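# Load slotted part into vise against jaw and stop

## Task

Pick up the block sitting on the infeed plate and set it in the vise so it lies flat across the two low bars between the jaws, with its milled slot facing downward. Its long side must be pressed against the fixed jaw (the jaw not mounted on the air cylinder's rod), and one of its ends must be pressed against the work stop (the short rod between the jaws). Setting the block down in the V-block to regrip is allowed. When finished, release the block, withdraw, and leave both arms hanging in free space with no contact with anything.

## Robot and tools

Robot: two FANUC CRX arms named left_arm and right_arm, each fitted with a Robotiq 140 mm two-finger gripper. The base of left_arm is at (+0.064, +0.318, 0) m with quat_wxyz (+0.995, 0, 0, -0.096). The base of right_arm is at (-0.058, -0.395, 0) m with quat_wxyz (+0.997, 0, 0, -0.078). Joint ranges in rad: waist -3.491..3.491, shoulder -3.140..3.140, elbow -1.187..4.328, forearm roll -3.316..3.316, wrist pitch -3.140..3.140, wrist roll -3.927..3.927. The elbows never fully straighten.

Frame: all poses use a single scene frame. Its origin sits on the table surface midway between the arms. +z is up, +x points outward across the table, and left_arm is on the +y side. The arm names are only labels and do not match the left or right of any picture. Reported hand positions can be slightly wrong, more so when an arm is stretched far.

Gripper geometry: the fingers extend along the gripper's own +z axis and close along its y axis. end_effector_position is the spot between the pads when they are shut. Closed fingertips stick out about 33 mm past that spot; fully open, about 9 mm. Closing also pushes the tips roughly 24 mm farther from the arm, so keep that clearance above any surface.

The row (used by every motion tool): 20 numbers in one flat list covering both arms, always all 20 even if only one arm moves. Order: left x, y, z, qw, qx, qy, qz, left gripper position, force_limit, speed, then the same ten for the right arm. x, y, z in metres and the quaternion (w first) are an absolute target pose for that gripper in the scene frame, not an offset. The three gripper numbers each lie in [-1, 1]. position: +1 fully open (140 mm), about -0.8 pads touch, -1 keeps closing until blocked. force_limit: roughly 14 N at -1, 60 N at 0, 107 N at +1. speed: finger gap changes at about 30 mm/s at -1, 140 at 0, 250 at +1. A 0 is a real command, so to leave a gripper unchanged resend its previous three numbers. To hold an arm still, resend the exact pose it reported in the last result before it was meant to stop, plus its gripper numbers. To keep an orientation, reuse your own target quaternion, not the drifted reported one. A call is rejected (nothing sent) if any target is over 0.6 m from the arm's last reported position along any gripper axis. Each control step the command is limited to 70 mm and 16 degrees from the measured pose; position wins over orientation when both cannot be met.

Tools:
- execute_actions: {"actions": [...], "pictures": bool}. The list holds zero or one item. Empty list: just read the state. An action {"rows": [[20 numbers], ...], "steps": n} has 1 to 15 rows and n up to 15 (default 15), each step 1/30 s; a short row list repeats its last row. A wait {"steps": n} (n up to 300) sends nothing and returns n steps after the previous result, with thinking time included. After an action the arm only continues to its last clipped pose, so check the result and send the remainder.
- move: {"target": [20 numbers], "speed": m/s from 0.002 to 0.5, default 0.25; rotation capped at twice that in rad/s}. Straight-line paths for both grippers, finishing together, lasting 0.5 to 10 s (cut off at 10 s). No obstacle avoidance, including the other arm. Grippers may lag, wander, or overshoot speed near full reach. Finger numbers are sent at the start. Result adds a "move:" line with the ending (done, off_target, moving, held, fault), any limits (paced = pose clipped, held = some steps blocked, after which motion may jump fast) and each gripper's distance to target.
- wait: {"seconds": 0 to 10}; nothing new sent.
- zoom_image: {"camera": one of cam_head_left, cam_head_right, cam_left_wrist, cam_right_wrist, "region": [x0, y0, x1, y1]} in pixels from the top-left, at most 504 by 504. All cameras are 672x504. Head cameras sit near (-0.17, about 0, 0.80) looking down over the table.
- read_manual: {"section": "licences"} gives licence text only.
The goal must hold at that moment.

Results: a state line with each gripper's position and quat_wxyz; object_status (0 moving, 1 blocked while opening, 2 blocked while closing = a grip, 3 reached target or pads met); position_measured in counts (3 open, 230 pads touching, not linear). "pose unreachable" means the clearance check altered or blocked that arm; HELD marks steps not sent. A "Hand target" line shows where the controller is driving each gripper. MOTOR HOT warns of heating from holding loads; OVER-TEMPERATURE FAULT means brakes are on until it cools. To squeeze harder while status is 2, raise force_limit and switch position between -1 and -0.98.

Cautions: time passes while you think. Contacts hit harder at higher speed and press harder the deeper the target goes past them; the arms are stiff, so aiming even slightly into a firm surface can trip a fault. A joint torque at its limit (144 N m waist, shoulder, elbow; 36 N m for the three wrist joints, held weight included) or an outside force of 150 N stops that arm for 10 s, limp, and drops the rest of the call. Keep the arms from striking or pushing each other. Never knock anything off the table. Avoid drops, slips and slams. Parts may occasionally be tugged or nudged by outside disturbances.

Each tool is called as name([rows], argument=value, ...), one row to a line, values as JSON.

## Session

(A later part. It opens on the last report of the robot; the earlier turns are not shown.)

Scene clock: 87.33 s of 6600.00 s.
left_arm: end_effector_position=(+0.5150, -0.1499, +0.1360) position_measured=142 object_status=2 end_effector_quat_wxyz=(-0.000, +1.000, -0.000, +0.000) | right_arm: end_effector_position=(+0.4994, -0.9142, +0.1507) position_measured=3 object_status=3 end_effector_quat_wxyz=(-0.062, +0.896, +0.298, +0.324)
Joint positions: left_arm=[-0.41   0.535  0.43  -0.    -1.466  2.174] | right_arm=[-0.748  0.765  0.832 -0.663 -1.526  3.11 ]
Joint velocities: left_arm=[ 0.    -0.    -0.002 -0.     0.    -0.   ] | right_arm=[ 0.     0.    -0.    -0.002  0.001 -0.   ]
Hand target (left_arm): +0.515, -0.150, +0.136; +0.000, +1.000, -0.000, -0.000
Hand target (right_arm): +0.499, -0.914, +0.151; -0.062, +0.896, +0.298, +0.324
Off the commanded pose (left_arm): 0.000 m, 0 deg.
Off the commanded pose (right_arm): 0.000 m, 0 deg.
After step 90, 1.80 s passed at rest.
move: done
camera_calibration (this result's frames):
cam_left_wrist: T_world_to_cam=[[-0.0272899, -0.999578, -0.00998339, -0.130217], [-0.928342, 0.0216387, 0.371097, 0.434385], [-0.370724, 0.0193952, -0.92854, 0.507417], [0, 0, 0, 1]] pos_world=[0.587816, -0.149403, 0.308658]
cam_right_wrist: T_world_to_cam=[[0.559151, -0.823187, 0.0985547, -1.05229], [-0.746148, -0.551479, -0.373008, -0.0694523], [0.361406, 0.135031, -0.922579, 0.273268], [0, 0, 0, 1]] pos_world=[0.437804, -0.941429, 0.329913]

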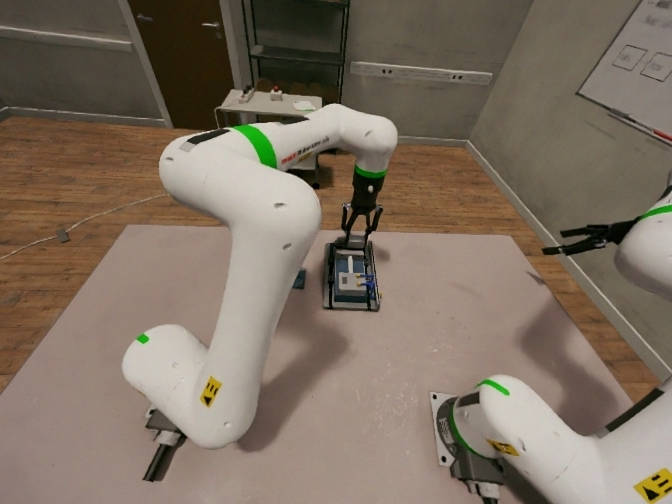

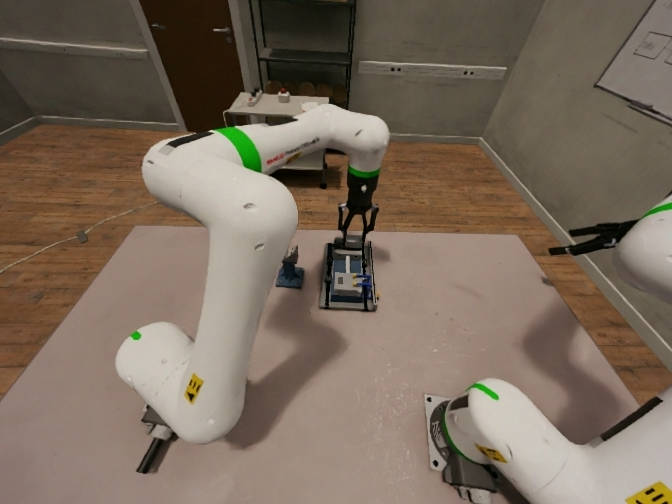

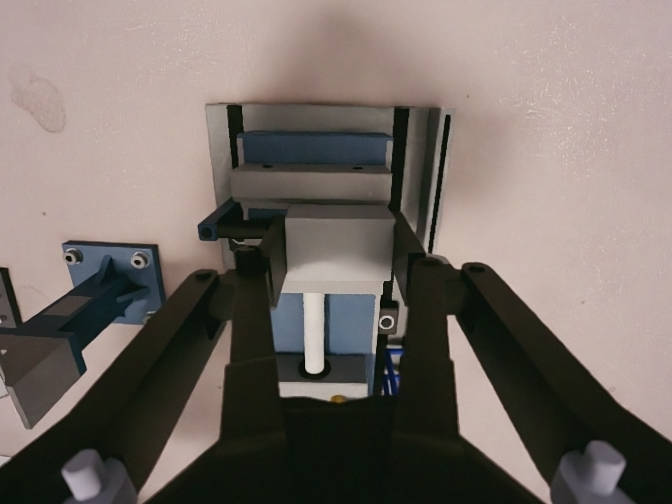

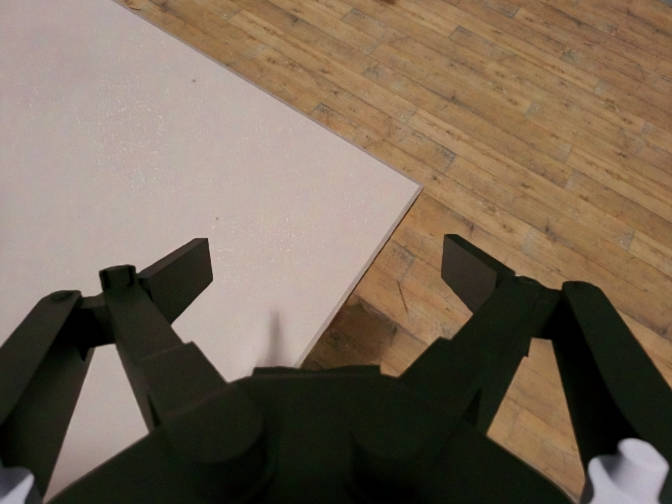

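move(target=[0.515,-0.15,0.112,0,1,0,0,-1,0,0,0.4994,-0.9142,0.1507,-0.062,0.896,0.298,0.324,1,0,0], speed=0.02)

move(target=[0.515,-0.15,0.112,0,1,0,0,0.03,-1,-1,0.4994,-0.9142,0.1507,-0.062,0.896,0.298,0.324,1,0,0])

move(target=[0.517,-0.149,0.126,0,1,0,0,0.03,-1,-1,0.4994,-0.9142,0.1507,-0.062,0.896,0.298,0.324,1,0,0], speed=0.05)

move(target=[0.517,-0.131,0.126,0,1,0,0,0.03,-1,-1,0.4994,-0.9142,0.1507,-0.062,0.896,0.298,0.324,1,0,0], speed=0.015)

move(target=[0.517,-0.131,0.126,0,1,0,0,-1,-1,-1,0.4994,-0.9142,0.1507,-0.062,0.896,0.298,0.324,1,0,0])

move(target=[0.517,-0.131,0.126,0,1,0,0,0.15,-1,0,0.4994,-0.9142,0.1507,-0.062,0.896,0.298,0.324,1,0,0])

move(target=[0.517,-0.131,0.17,0,1,0,0,0.15,-1,0,0.4994,-0.9142,0.1507,-0.062,0.896,0.298,0.324,1,0,0])

Scene clock: 99.27 s of 6600.00 s.
left_arm: end_effector_position=(+0.5151, -0.1500, +0.1124) position_measured=142 object_status=2 end_effector_quat_wxyz=(+0.000, +1.000, +0.000, +0.000) | right_arm: end_effector_position=(+0.4994, -0.9142, +0.1507) position_measured=3 object_status=3 end_effector_quat_wxyz=(-0.062, +0.896, +0.298, +0.324)
Joint positions: left_arm=[-0.41   0.543  0.387  0.    -1.414  2.174] | right_arm=[-0.748  0.765  0.832 -0.663 -1.526  3.11 ]
Joint velocities: left_arm=[-0.     0.002 -0.002  0.     0.004 -0.   ] | right_arm=[ 0.    -0.    -0.     0.002  0.001  0.   ]
Hand target (left_arm): +0.515, -0.150, +0.112; +0.000, +1.000, -0.000, -0.000
Hand target (right_arm): +0.499, -0.914, +0.151; -0.062, +0.896, +0.298, +0.324
Off the commanded pose (left_arm): 0.000 m, 0 deg.
Off the commanded pose (right_arm): 0.000 m, 0 deg.
After step 90, 7.50 s passed at rest.
move: done
camera_calibration (this result's frames):
cam_left_wrist: T_world_to_cam=[[-0.0271129, -0.999586, -0.00965098, -0.130641], [-0.928455, 0.0216033, 0.370817, 0.44333], [-0.370455, 0.0190144, -0.928656, 0.485298], [0, 0, 0, 1]] pos_world=[0.587851, -0.149392, 0.28502]
cam_right_wrist: T_world_to_cam=[[0.559151, -0.823187, 0.0985549, -1.05229], [-0.746148, -0.551479, -0.373008, -0.0694521], [0.361406, 0.135031, -0.922579, 0.273268], [0, 0, 0, 1]] pos_world=[0.437804, -0.941429, 0.329913]

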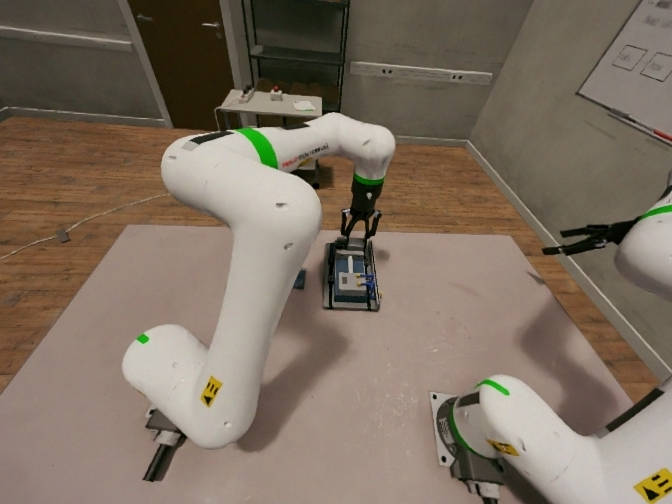

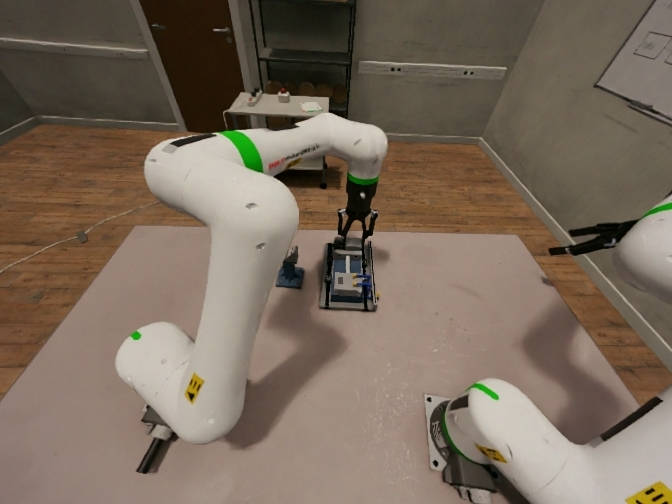

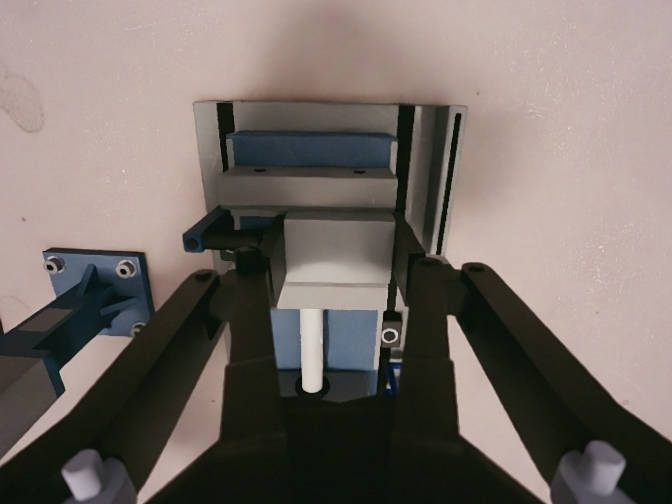

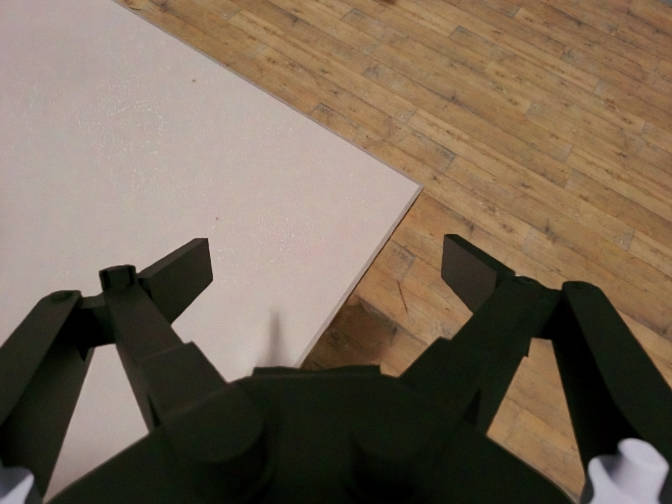

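Scene clock: 99.97 s of 6600.00 s.
left_arm: end_effector_position=(+0.5150, -0.1500, +0.1120) position_measured=126 object_status=3 end_effector_quat_wxyz=(-0.000, +1.000, -0.000, -0.000) | right_arm: end_effector_position=(+0.4994, -0.9142, +0.1507) position_measured=3 object_status=3 end_effector_quat_wxyz=(-0.062, +0.896, +0.298, +0.324)
Joint positions: left_arm=[-0.41   0.544  0.387  0.    -1.414  2.174] | right_arm=[-0.748  0.765  0.832 -0.663 -1.526  3.11 ]
Joint velocities: left_arm=[ 0.    -0.     0.001 -0.     0.002  0.001] | right_arm=[-0.  0.  0. -0.  0.  0.]
Hand target (left_arm): +0.515, -0.150, +0.112; -0.000, +1.000, -0.000, +0.000
Hand target (right_arm): +0.499, -0.914, +0.151; -0.062, +0.896, +0.298, +0.324
Off the commanded pose (left_arm): 0.000 m, 0 deg.
Off the commanded pose (right_arm): 0.000 m, 0 deg.
move: done
camera_calibration (this result's frames):
cam_left_wrist: T_world_to_cam=[[-0.027197, -0.99958, -0.00998219, -0.13055], [-0.92831, 0.0215511, 0.371182, 0.443286], [-0.370811, 0.0193616, -0.928506, 0.485154], [0, 0, 0, 1]] pos_world=[0.587857, -0.149442, 0.284626]
cam_right_wrist: T_world_to_cam=[[0.55915, -0.823188, 0.098555, -1.05229], [-0.746148, -0.551479, -0.373008, -0.0694519], [0.361406, 0.135031, -0.922579, 0.273268], [0, 0, 0, 1]] pos_world=[0.437804, -0.941429, 0.329913]

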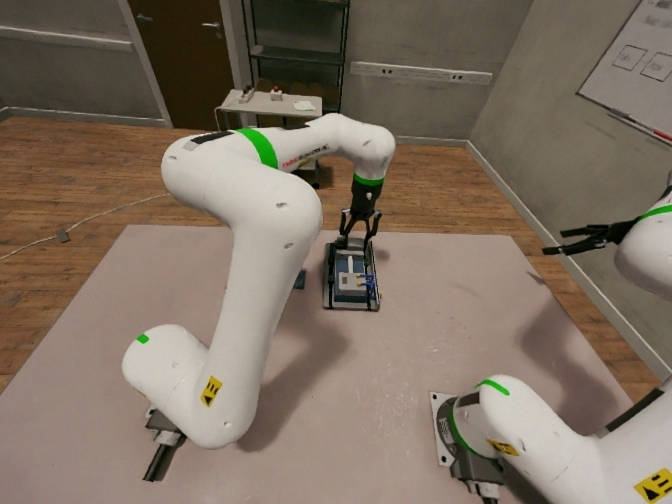

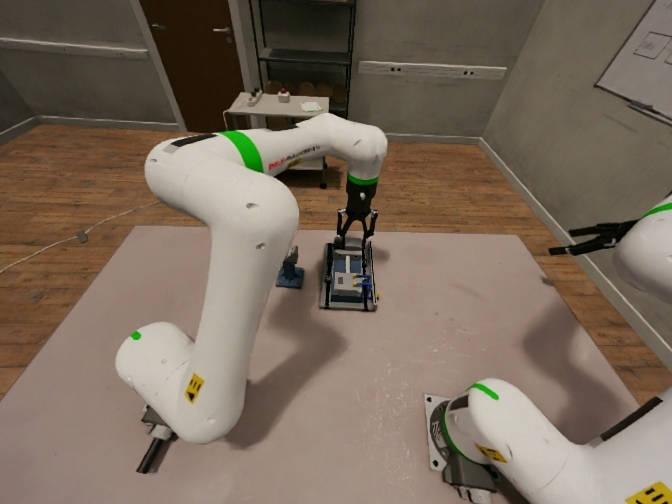

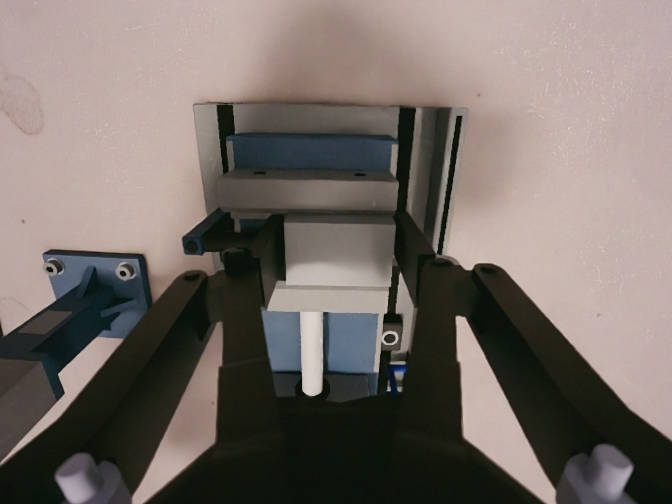

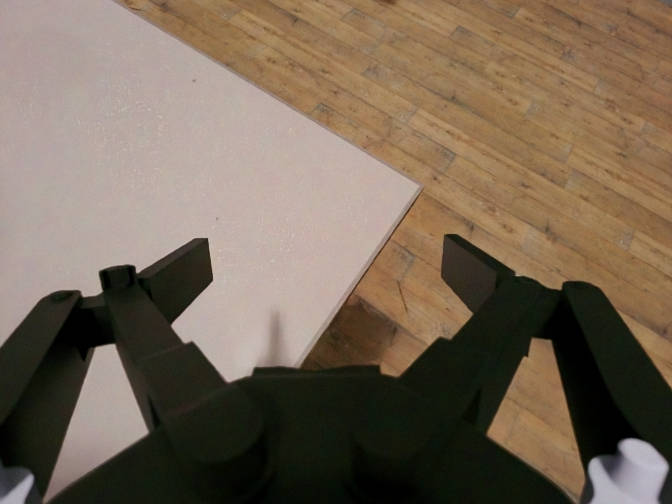

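Scene clock: 100.67 s of 6600.00 s.
left_arm: end_effector_position=(+0.5170, -0.1490, +0.1260) position_measured=126 object_status=3 end_effector_quat_wxyz=(+0.000, +1.000, +0.000, +0.000) | right_arm: end_effector_position=(+0.4994, -0.9142, +0.1507) position_measured=3 object_status=3 end_effector_quat_wxyz=(-0.062, +0.896, +0.298, +0.324)
Joint positions: left_arm=[-0.407  0.54   0.414  0.    -1.445  2.171] | right_arm=[-0.748  0.765  0.832 -0.663 -1.526  3.11 ]
Joint velocities: left_arm=[-0.     0.001  0.002 -0.     0.    -0.   ] | right_arm=[-0.001 -0.001  0.002 -0.    -0.     0.   ]
Hand target (left_arm): +0.517, -0.149, +0.126; -0.000, +1.000, +0.000, +0.000
Hand target (right_arm): +0.499, -0.914, +0.151; -0.062, +0.896, +0.298, +0.324
Off the commanded pose (left_arm): 0.000 m, 0 deg.
Off the commanded pose (right_arm): 0.000 m, 0 deg.
move: done
camera_calibration (this result's frames):
cam_left_wrist: T_world_to_cam=[[-0.0271331, -0.999583, -0.00992491, -0.129424], [-0.928333, 0.0215142, 0.371126, 0.439948], [-0.370758, 0.0192834, -0.928529, 0.498874], [0, 0, 0, 1]] pos_world=[0.589868, -0.148455, 0.298659]
cam_right_wrist: T_world_to_cam=[[0.55915, -0.823188, 0.0985548, -1.05229], [-0.746148, -0.551479, -0.373008, -0.0694519], [0.361406, 0.135031, -0.922579, 0.273268], [0, 0, 0, 1]] pos_world=[0.437804, -0.941429, 0.329913]

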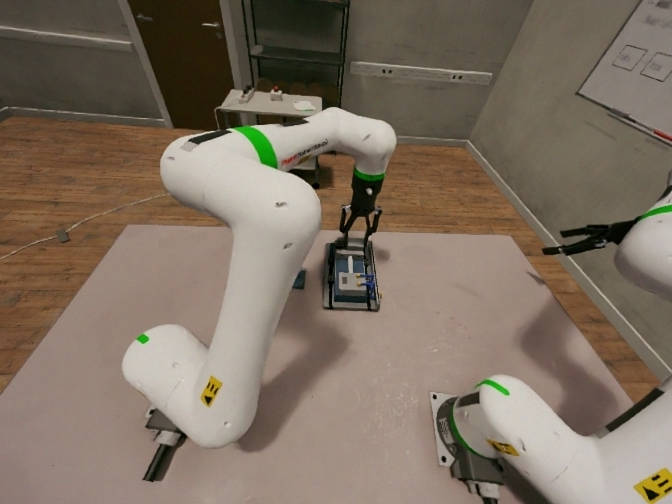

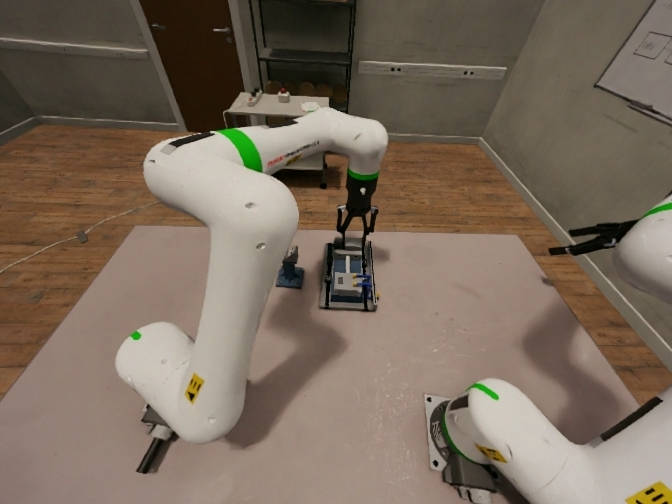

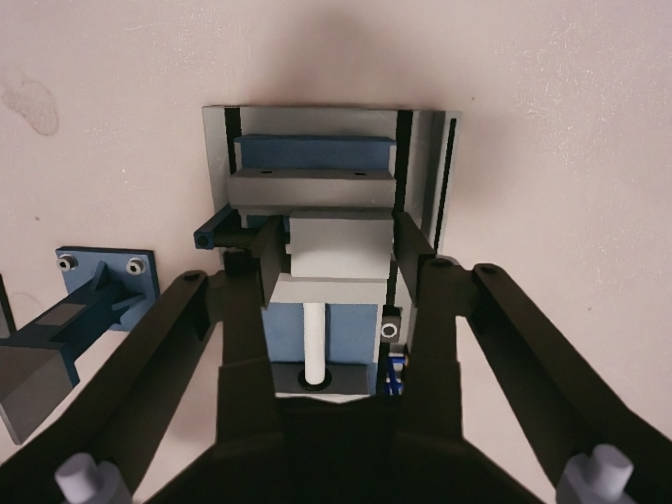

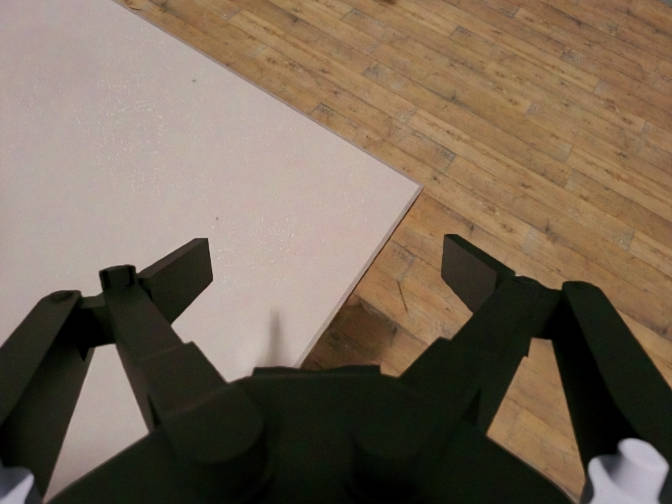

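Scene clock: 102.10 s of 6600.00 s.
left_arm: end_effector_position=(+0.5170, -0.1310, +0.1260) position_measured=126 object_status=3 end_effector_quat_wxyz=(-0.000, +1.000, -0.000, +0.000) | right_arm: end_effector_position=(+0.4994, -0.9142, +0.1507) position_measured=3 object_status=3 end_effector_quat_wxyz=(-0.062, +0.896, +0.298, +0.324)
Joint positions: left_arm=[-0.384  0.506  0.364 -0.    -1.428  2.147] | right_arm=[-0.748  0.765  0.832 -0.663 -1.526  3.11 ]
Joint velocities: left_arm=[ 0.001  0.001 -0.001  0.     0.     0.   ] | right_arm=[ 0.    -0.001 -0.001  0.001 -0.001 -0.   ]
Hand target (left_arm): +0.517, -0.131, +0.126; -0.000, +1.000, -0.000, -0.000
Hand target (right_arm): +0.499, -0.914, +0.151; -0.062, +0.896, +0.298, +0.324
Off the commanded pose (left_arm): 0.000 m, 0 deg.
Off the commanded pose (right_arm): 0.000 m, 0 deg.
move: done
camera_calibration (this result's frames):
cam_left_wrist: T_world_to_cam=[[-0.0272109, -0.999579, -0.0100353, -0.111341], [-0.928325, 0.0215451, 0.371145, 0.439534], [-0.370773, 0.0194153, -0.928521, 0.498492], [0, 0, 0, 1]] pos_world=[0.589828, -0.130443, 0.298612]
cam_right_wrist: T_world_to_cam=[[0.55915, -0.823188, 0.0985549, -1.05229], [-0.746148, -0.551479, -0.373008, -0.0694519], [0.361406, 0.135031, -0.922579, 0.273268], [0, 0, 0, 1]] pos_world=[0.437804, -0.941429, 0.329913]

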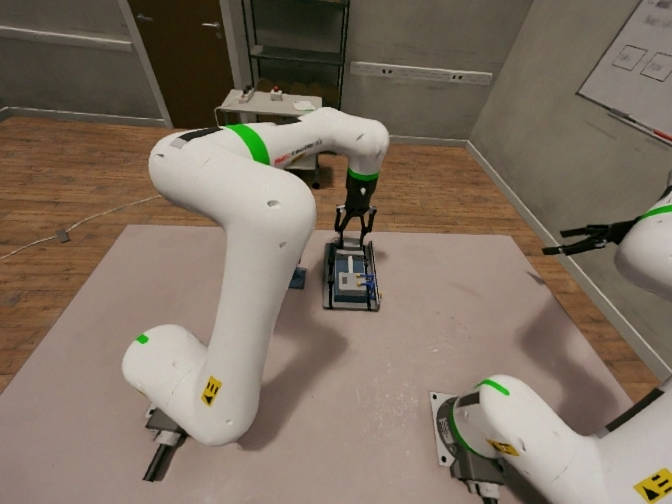

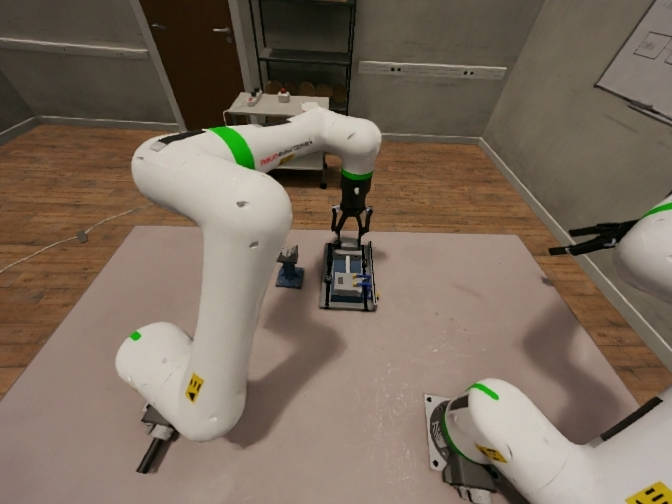

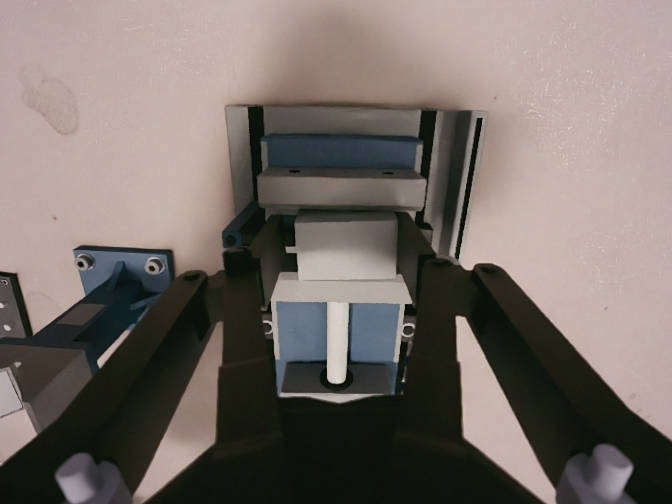

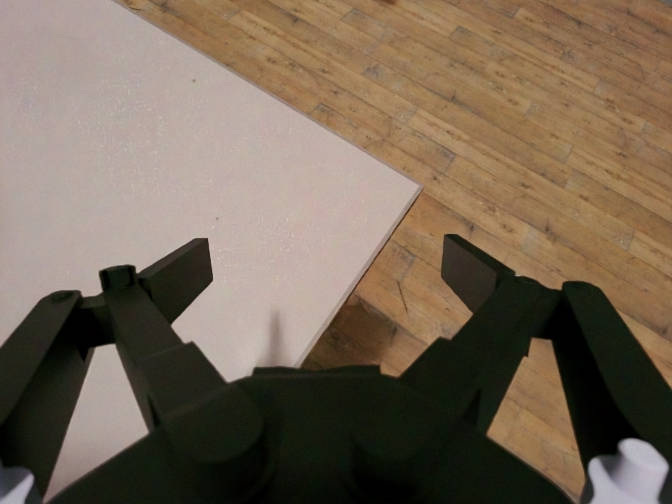

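Scene clock: 102.80 s of 6600.00 s.
left_arm: end_effector_position=(+0.5170, -0.1310, +0.1261) position_measured=140 object_status=2 end_effector_quat_wxyz=(+0.000, +1.000, +0.000, +0.000) | right_arm: end_effector_position=(+0.4994, -0.9142, +0.1507) position_measured=3 object_status=3 end_effector_quat_wxyz=(-0.062, +0.896, +0.298, +0.324)
Joint positions: left_arm=[-0.383  0.506  0.364  0.    -1.428  2.147] | right_arm=[-0.748  0.765  0.832 -0.663 -1.526  3.11 ]
Joint velocities: left_arm=[-0.001  0.     0.001 -0.    -0.     0.   ] | right_arm=[-0.     0.     0.    -0.001  0.    -0.   ]
Hand target (left_arm): +0.517, -0.131, +0.126; +0.000, +1.000, +0.000, +0.000
Hand target (right_arm): +0.499, -0.914, +0.151; -0.062, +0.896, +0.298, +0.324
Off the commanded pose (left_arm): 0.000 m, 0 deg.
Off the commanded pose (right_arm): 0.000 m, 0 deg.
move: done
camera_calibration (this result's frames):
cam_left_wrist: T_world_to_cam=[[-0.027142, -0.999583, -0.00983512, -0.111426], [-0.928379, 0.0215581, 0.371008, 0.439589], [-0.370641, 0.0192006, -0.928578, 0.498549], [0, 0, 0, 1]] pos_world=[0.589864, -0.130429, 0.298755]
cam_right_wrist: T_world_to_cam=[[0.55915, -0.823188, 0.0985547, -1.05229], [-0.746148, -0.551479, -0.373008, -0.0694518], [0.361406, 0.135031, -0.922579, 0.273268], [0, 0, 0, 1]] pos_world=[0.437804, -0.941429, 0.329913]

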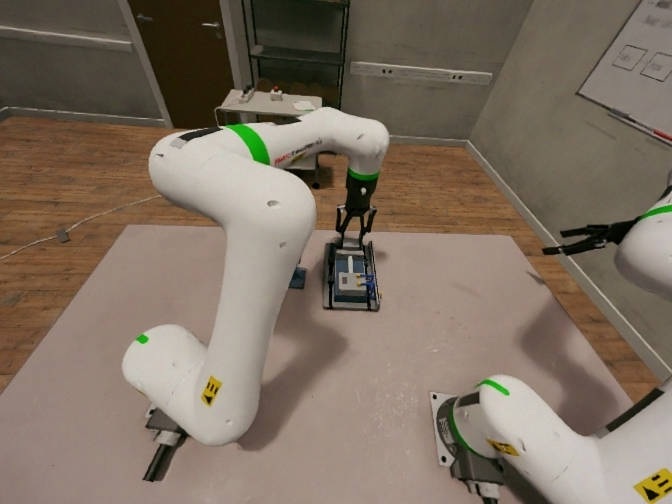

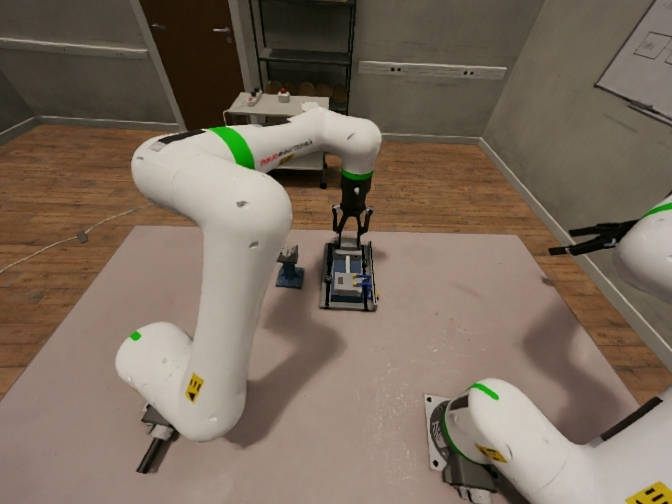

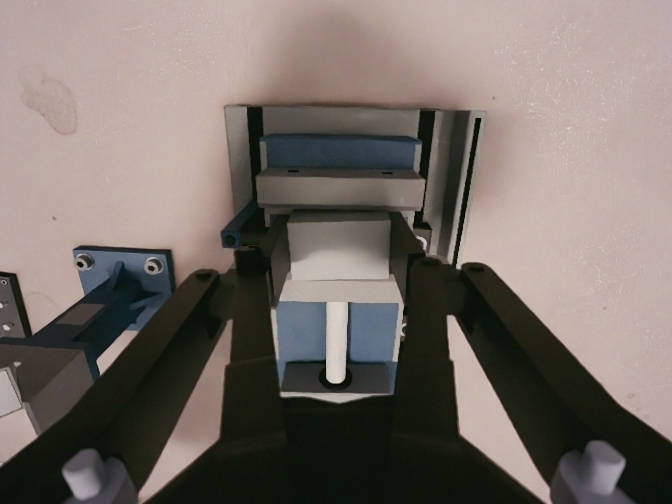

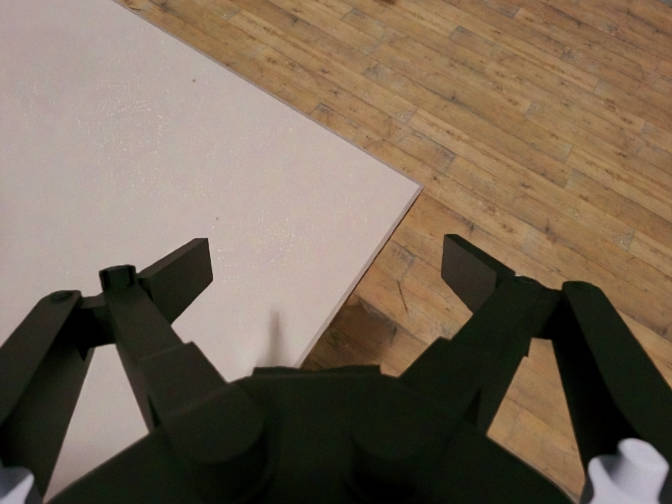

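Scene clock: 103.50 s of 6600.00 s.
left_arm: end_effector_position=(+0.5170, -0.1310, +0.1260) position_measured=110 object_status=3 end_effector_quat_wxyz=(-0.000, +1.000, +0.000, -0.000) | right_arm: end_effector_position=(+0.4994, -0.9142, +0.1507) position_measured=3 object_status=3 end_effector_quat_wxyz=(-0.062, +0.896, +0.298, +0.324)
Joint positions: left_arm=[-0.383  0.506  0.364  0.    -1.428  2.147] | right_arm=[-0.748  0.765  0.832 -0.663 -1.526  3.11 ]
Joint velocities: left_arm=[-0.    -0.     0.001 -0.     0.001 -0.   ] | right_arm=[-0.     0.    -0.001 -0.     0.     0.001]
Hand target (left_arm): +0.517, -0.131, +0.126; -0.000, +1.000, -0.000, +0.000
Hand target (right_arm): +0.499, -0.914, +0.151; -0.062, +0.896, +0.298, +0.324
Off the commanded pose (left_arm): 0.000 m, 0 deg.
Off the commanded pose (right_arm): 0.000 m, 0 deg.
move: done
camera_calibration (this result's frames):
cam_left_wrist: T_world_to_cam=[[-0.0271326, -0.999582, -0.00998709, -0.111375], [-0.928304, 0.0214891, 0.3712, 0.439538], [-0.37083, 0.0193427, -0.928499, 0.498519], [0, 0, 0, 1]] pos_world=[0.589869, -0.130416, 0.298606]
cam_right_wrist: T_world_to_cam=[[0.55915, -0.823188, 0.098555, -1.05229], [-0.746148, -0.551479, -0.373008, -0.0694519], [0.361406, 0.135031, -0.922579, 0.273268], [0, 0, 0, 1]] pos_world=[0.437804, -0.941429, 0.329913]

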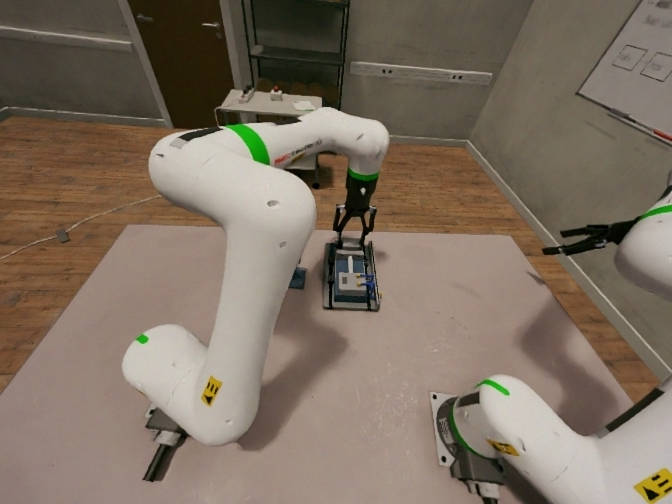

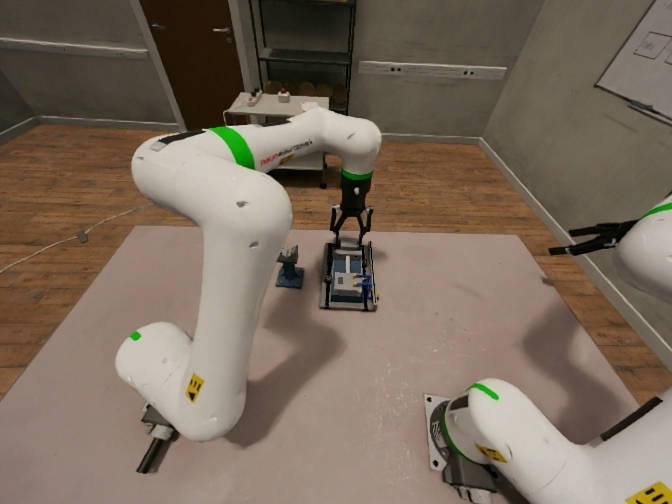

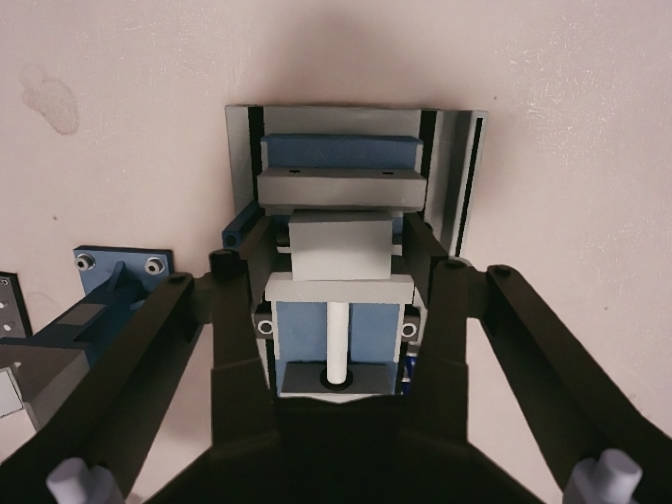

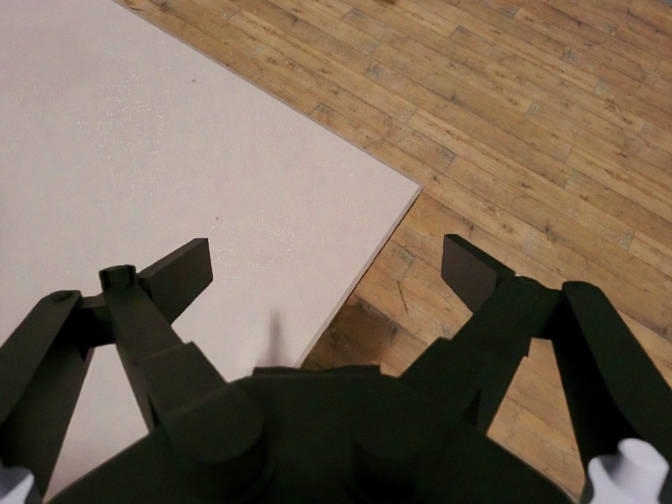

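Scene clock: 104.23 s of 6600.00 s.
left_arm: end_effector_position=(+0.5171, -0.1310, +0.1700) position_measured=110 object_status=3 end_effector_quat_wxyz=(+0.000, +1.000, +0.000, +0.000) | right_arm: end_effector_position=(+0.4994, -0.9142, +0.1507) position_measured=3 object_status=3 end_effector_quat_wxyz=(-0.062, +0.896, +0.298, +0.324)
Joint positions: left_arm=[-0.383  0.495  0.451  0.    -1.526  2.147] | right_arm=[-0.748  0.765  0.832 -0.663 -1.526  3.11 ]
Joint velocities: left_arm=[ 0.     0.     0.001 -0.    -0.001 -0.   ] | right_arm=[ 0.     0.    -0.001  0.    -0.     0.   ]
Hand target (left_arm): +0.517, -0.131, +0.170; -0.000, +1.000, +0.000, +0.000
Hand target (right_arm): +0.499, -0.914, +0.151; -0.062, +0.896, +0.298, +0.324
Off the commanded pose (left_arm): 0.000 m, 0 deg.
Off the commanded pose (right_arm): 0.000 m, 0 deg.
move: done
camera_calibration (this result's frames):
cam_left_wrist: T_world_to_cam=[[-0.0271692, -0.999582, -0.00991576, -0.110973], [-0.928348, 0.0215518, 0.371088, 0.423301], [-0.370719, 0.0192874, -0.928545, 0.539403], [0, 0, 0, 1]] pos_world=[0.589922, -0.130453, 0.342677]
cam_right_wrist: T_world_to_cam=[[0.559151, -0.823187, 0.0985546, -1.05229], [-0.746148, -0.551479, -0.373008, -0.069452], [0.361406, 0.135031, -0.922579, 0.273268], [0, 0, 0, 1]] pos_world=[0.437804, -0.941429, 0.329913]

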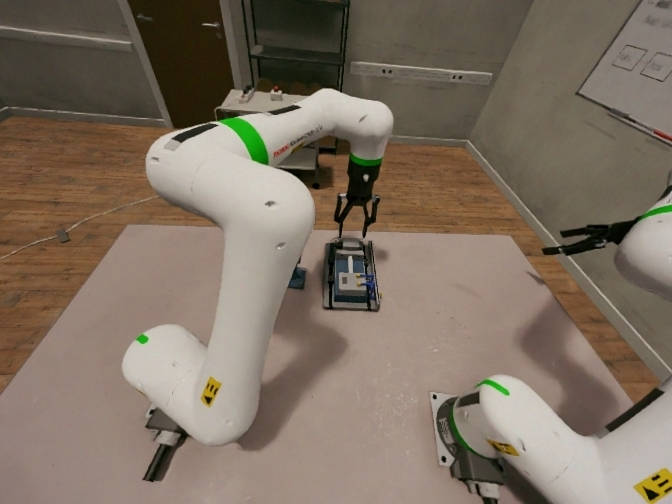

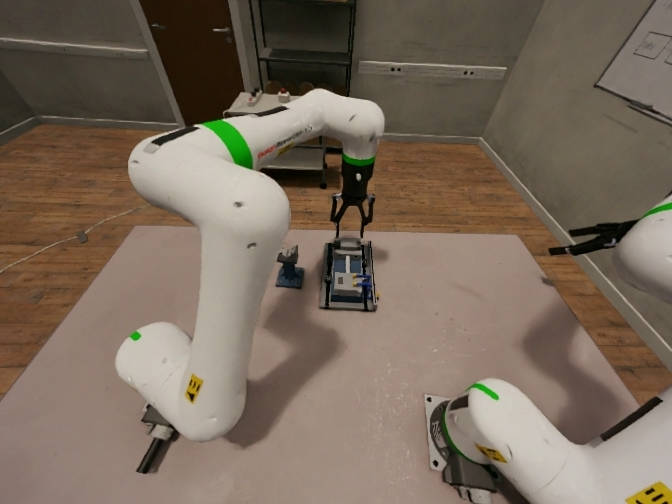

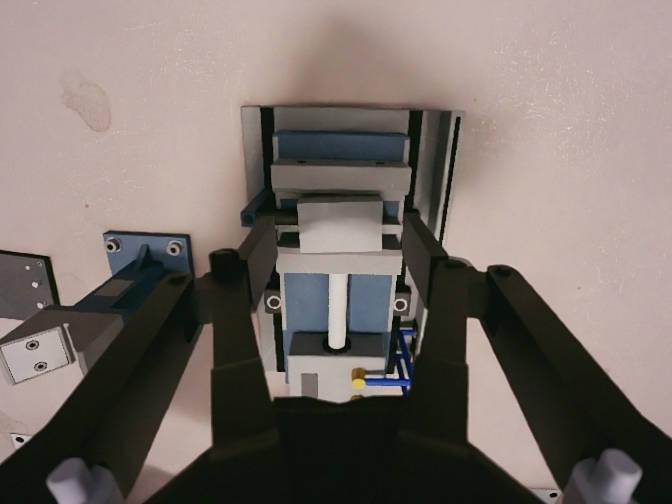

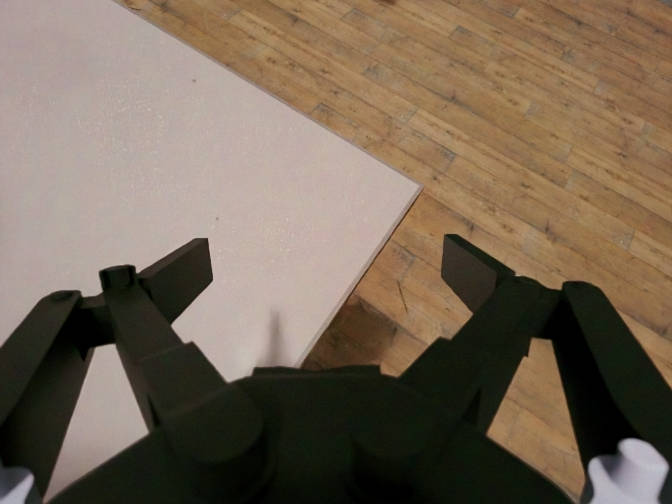

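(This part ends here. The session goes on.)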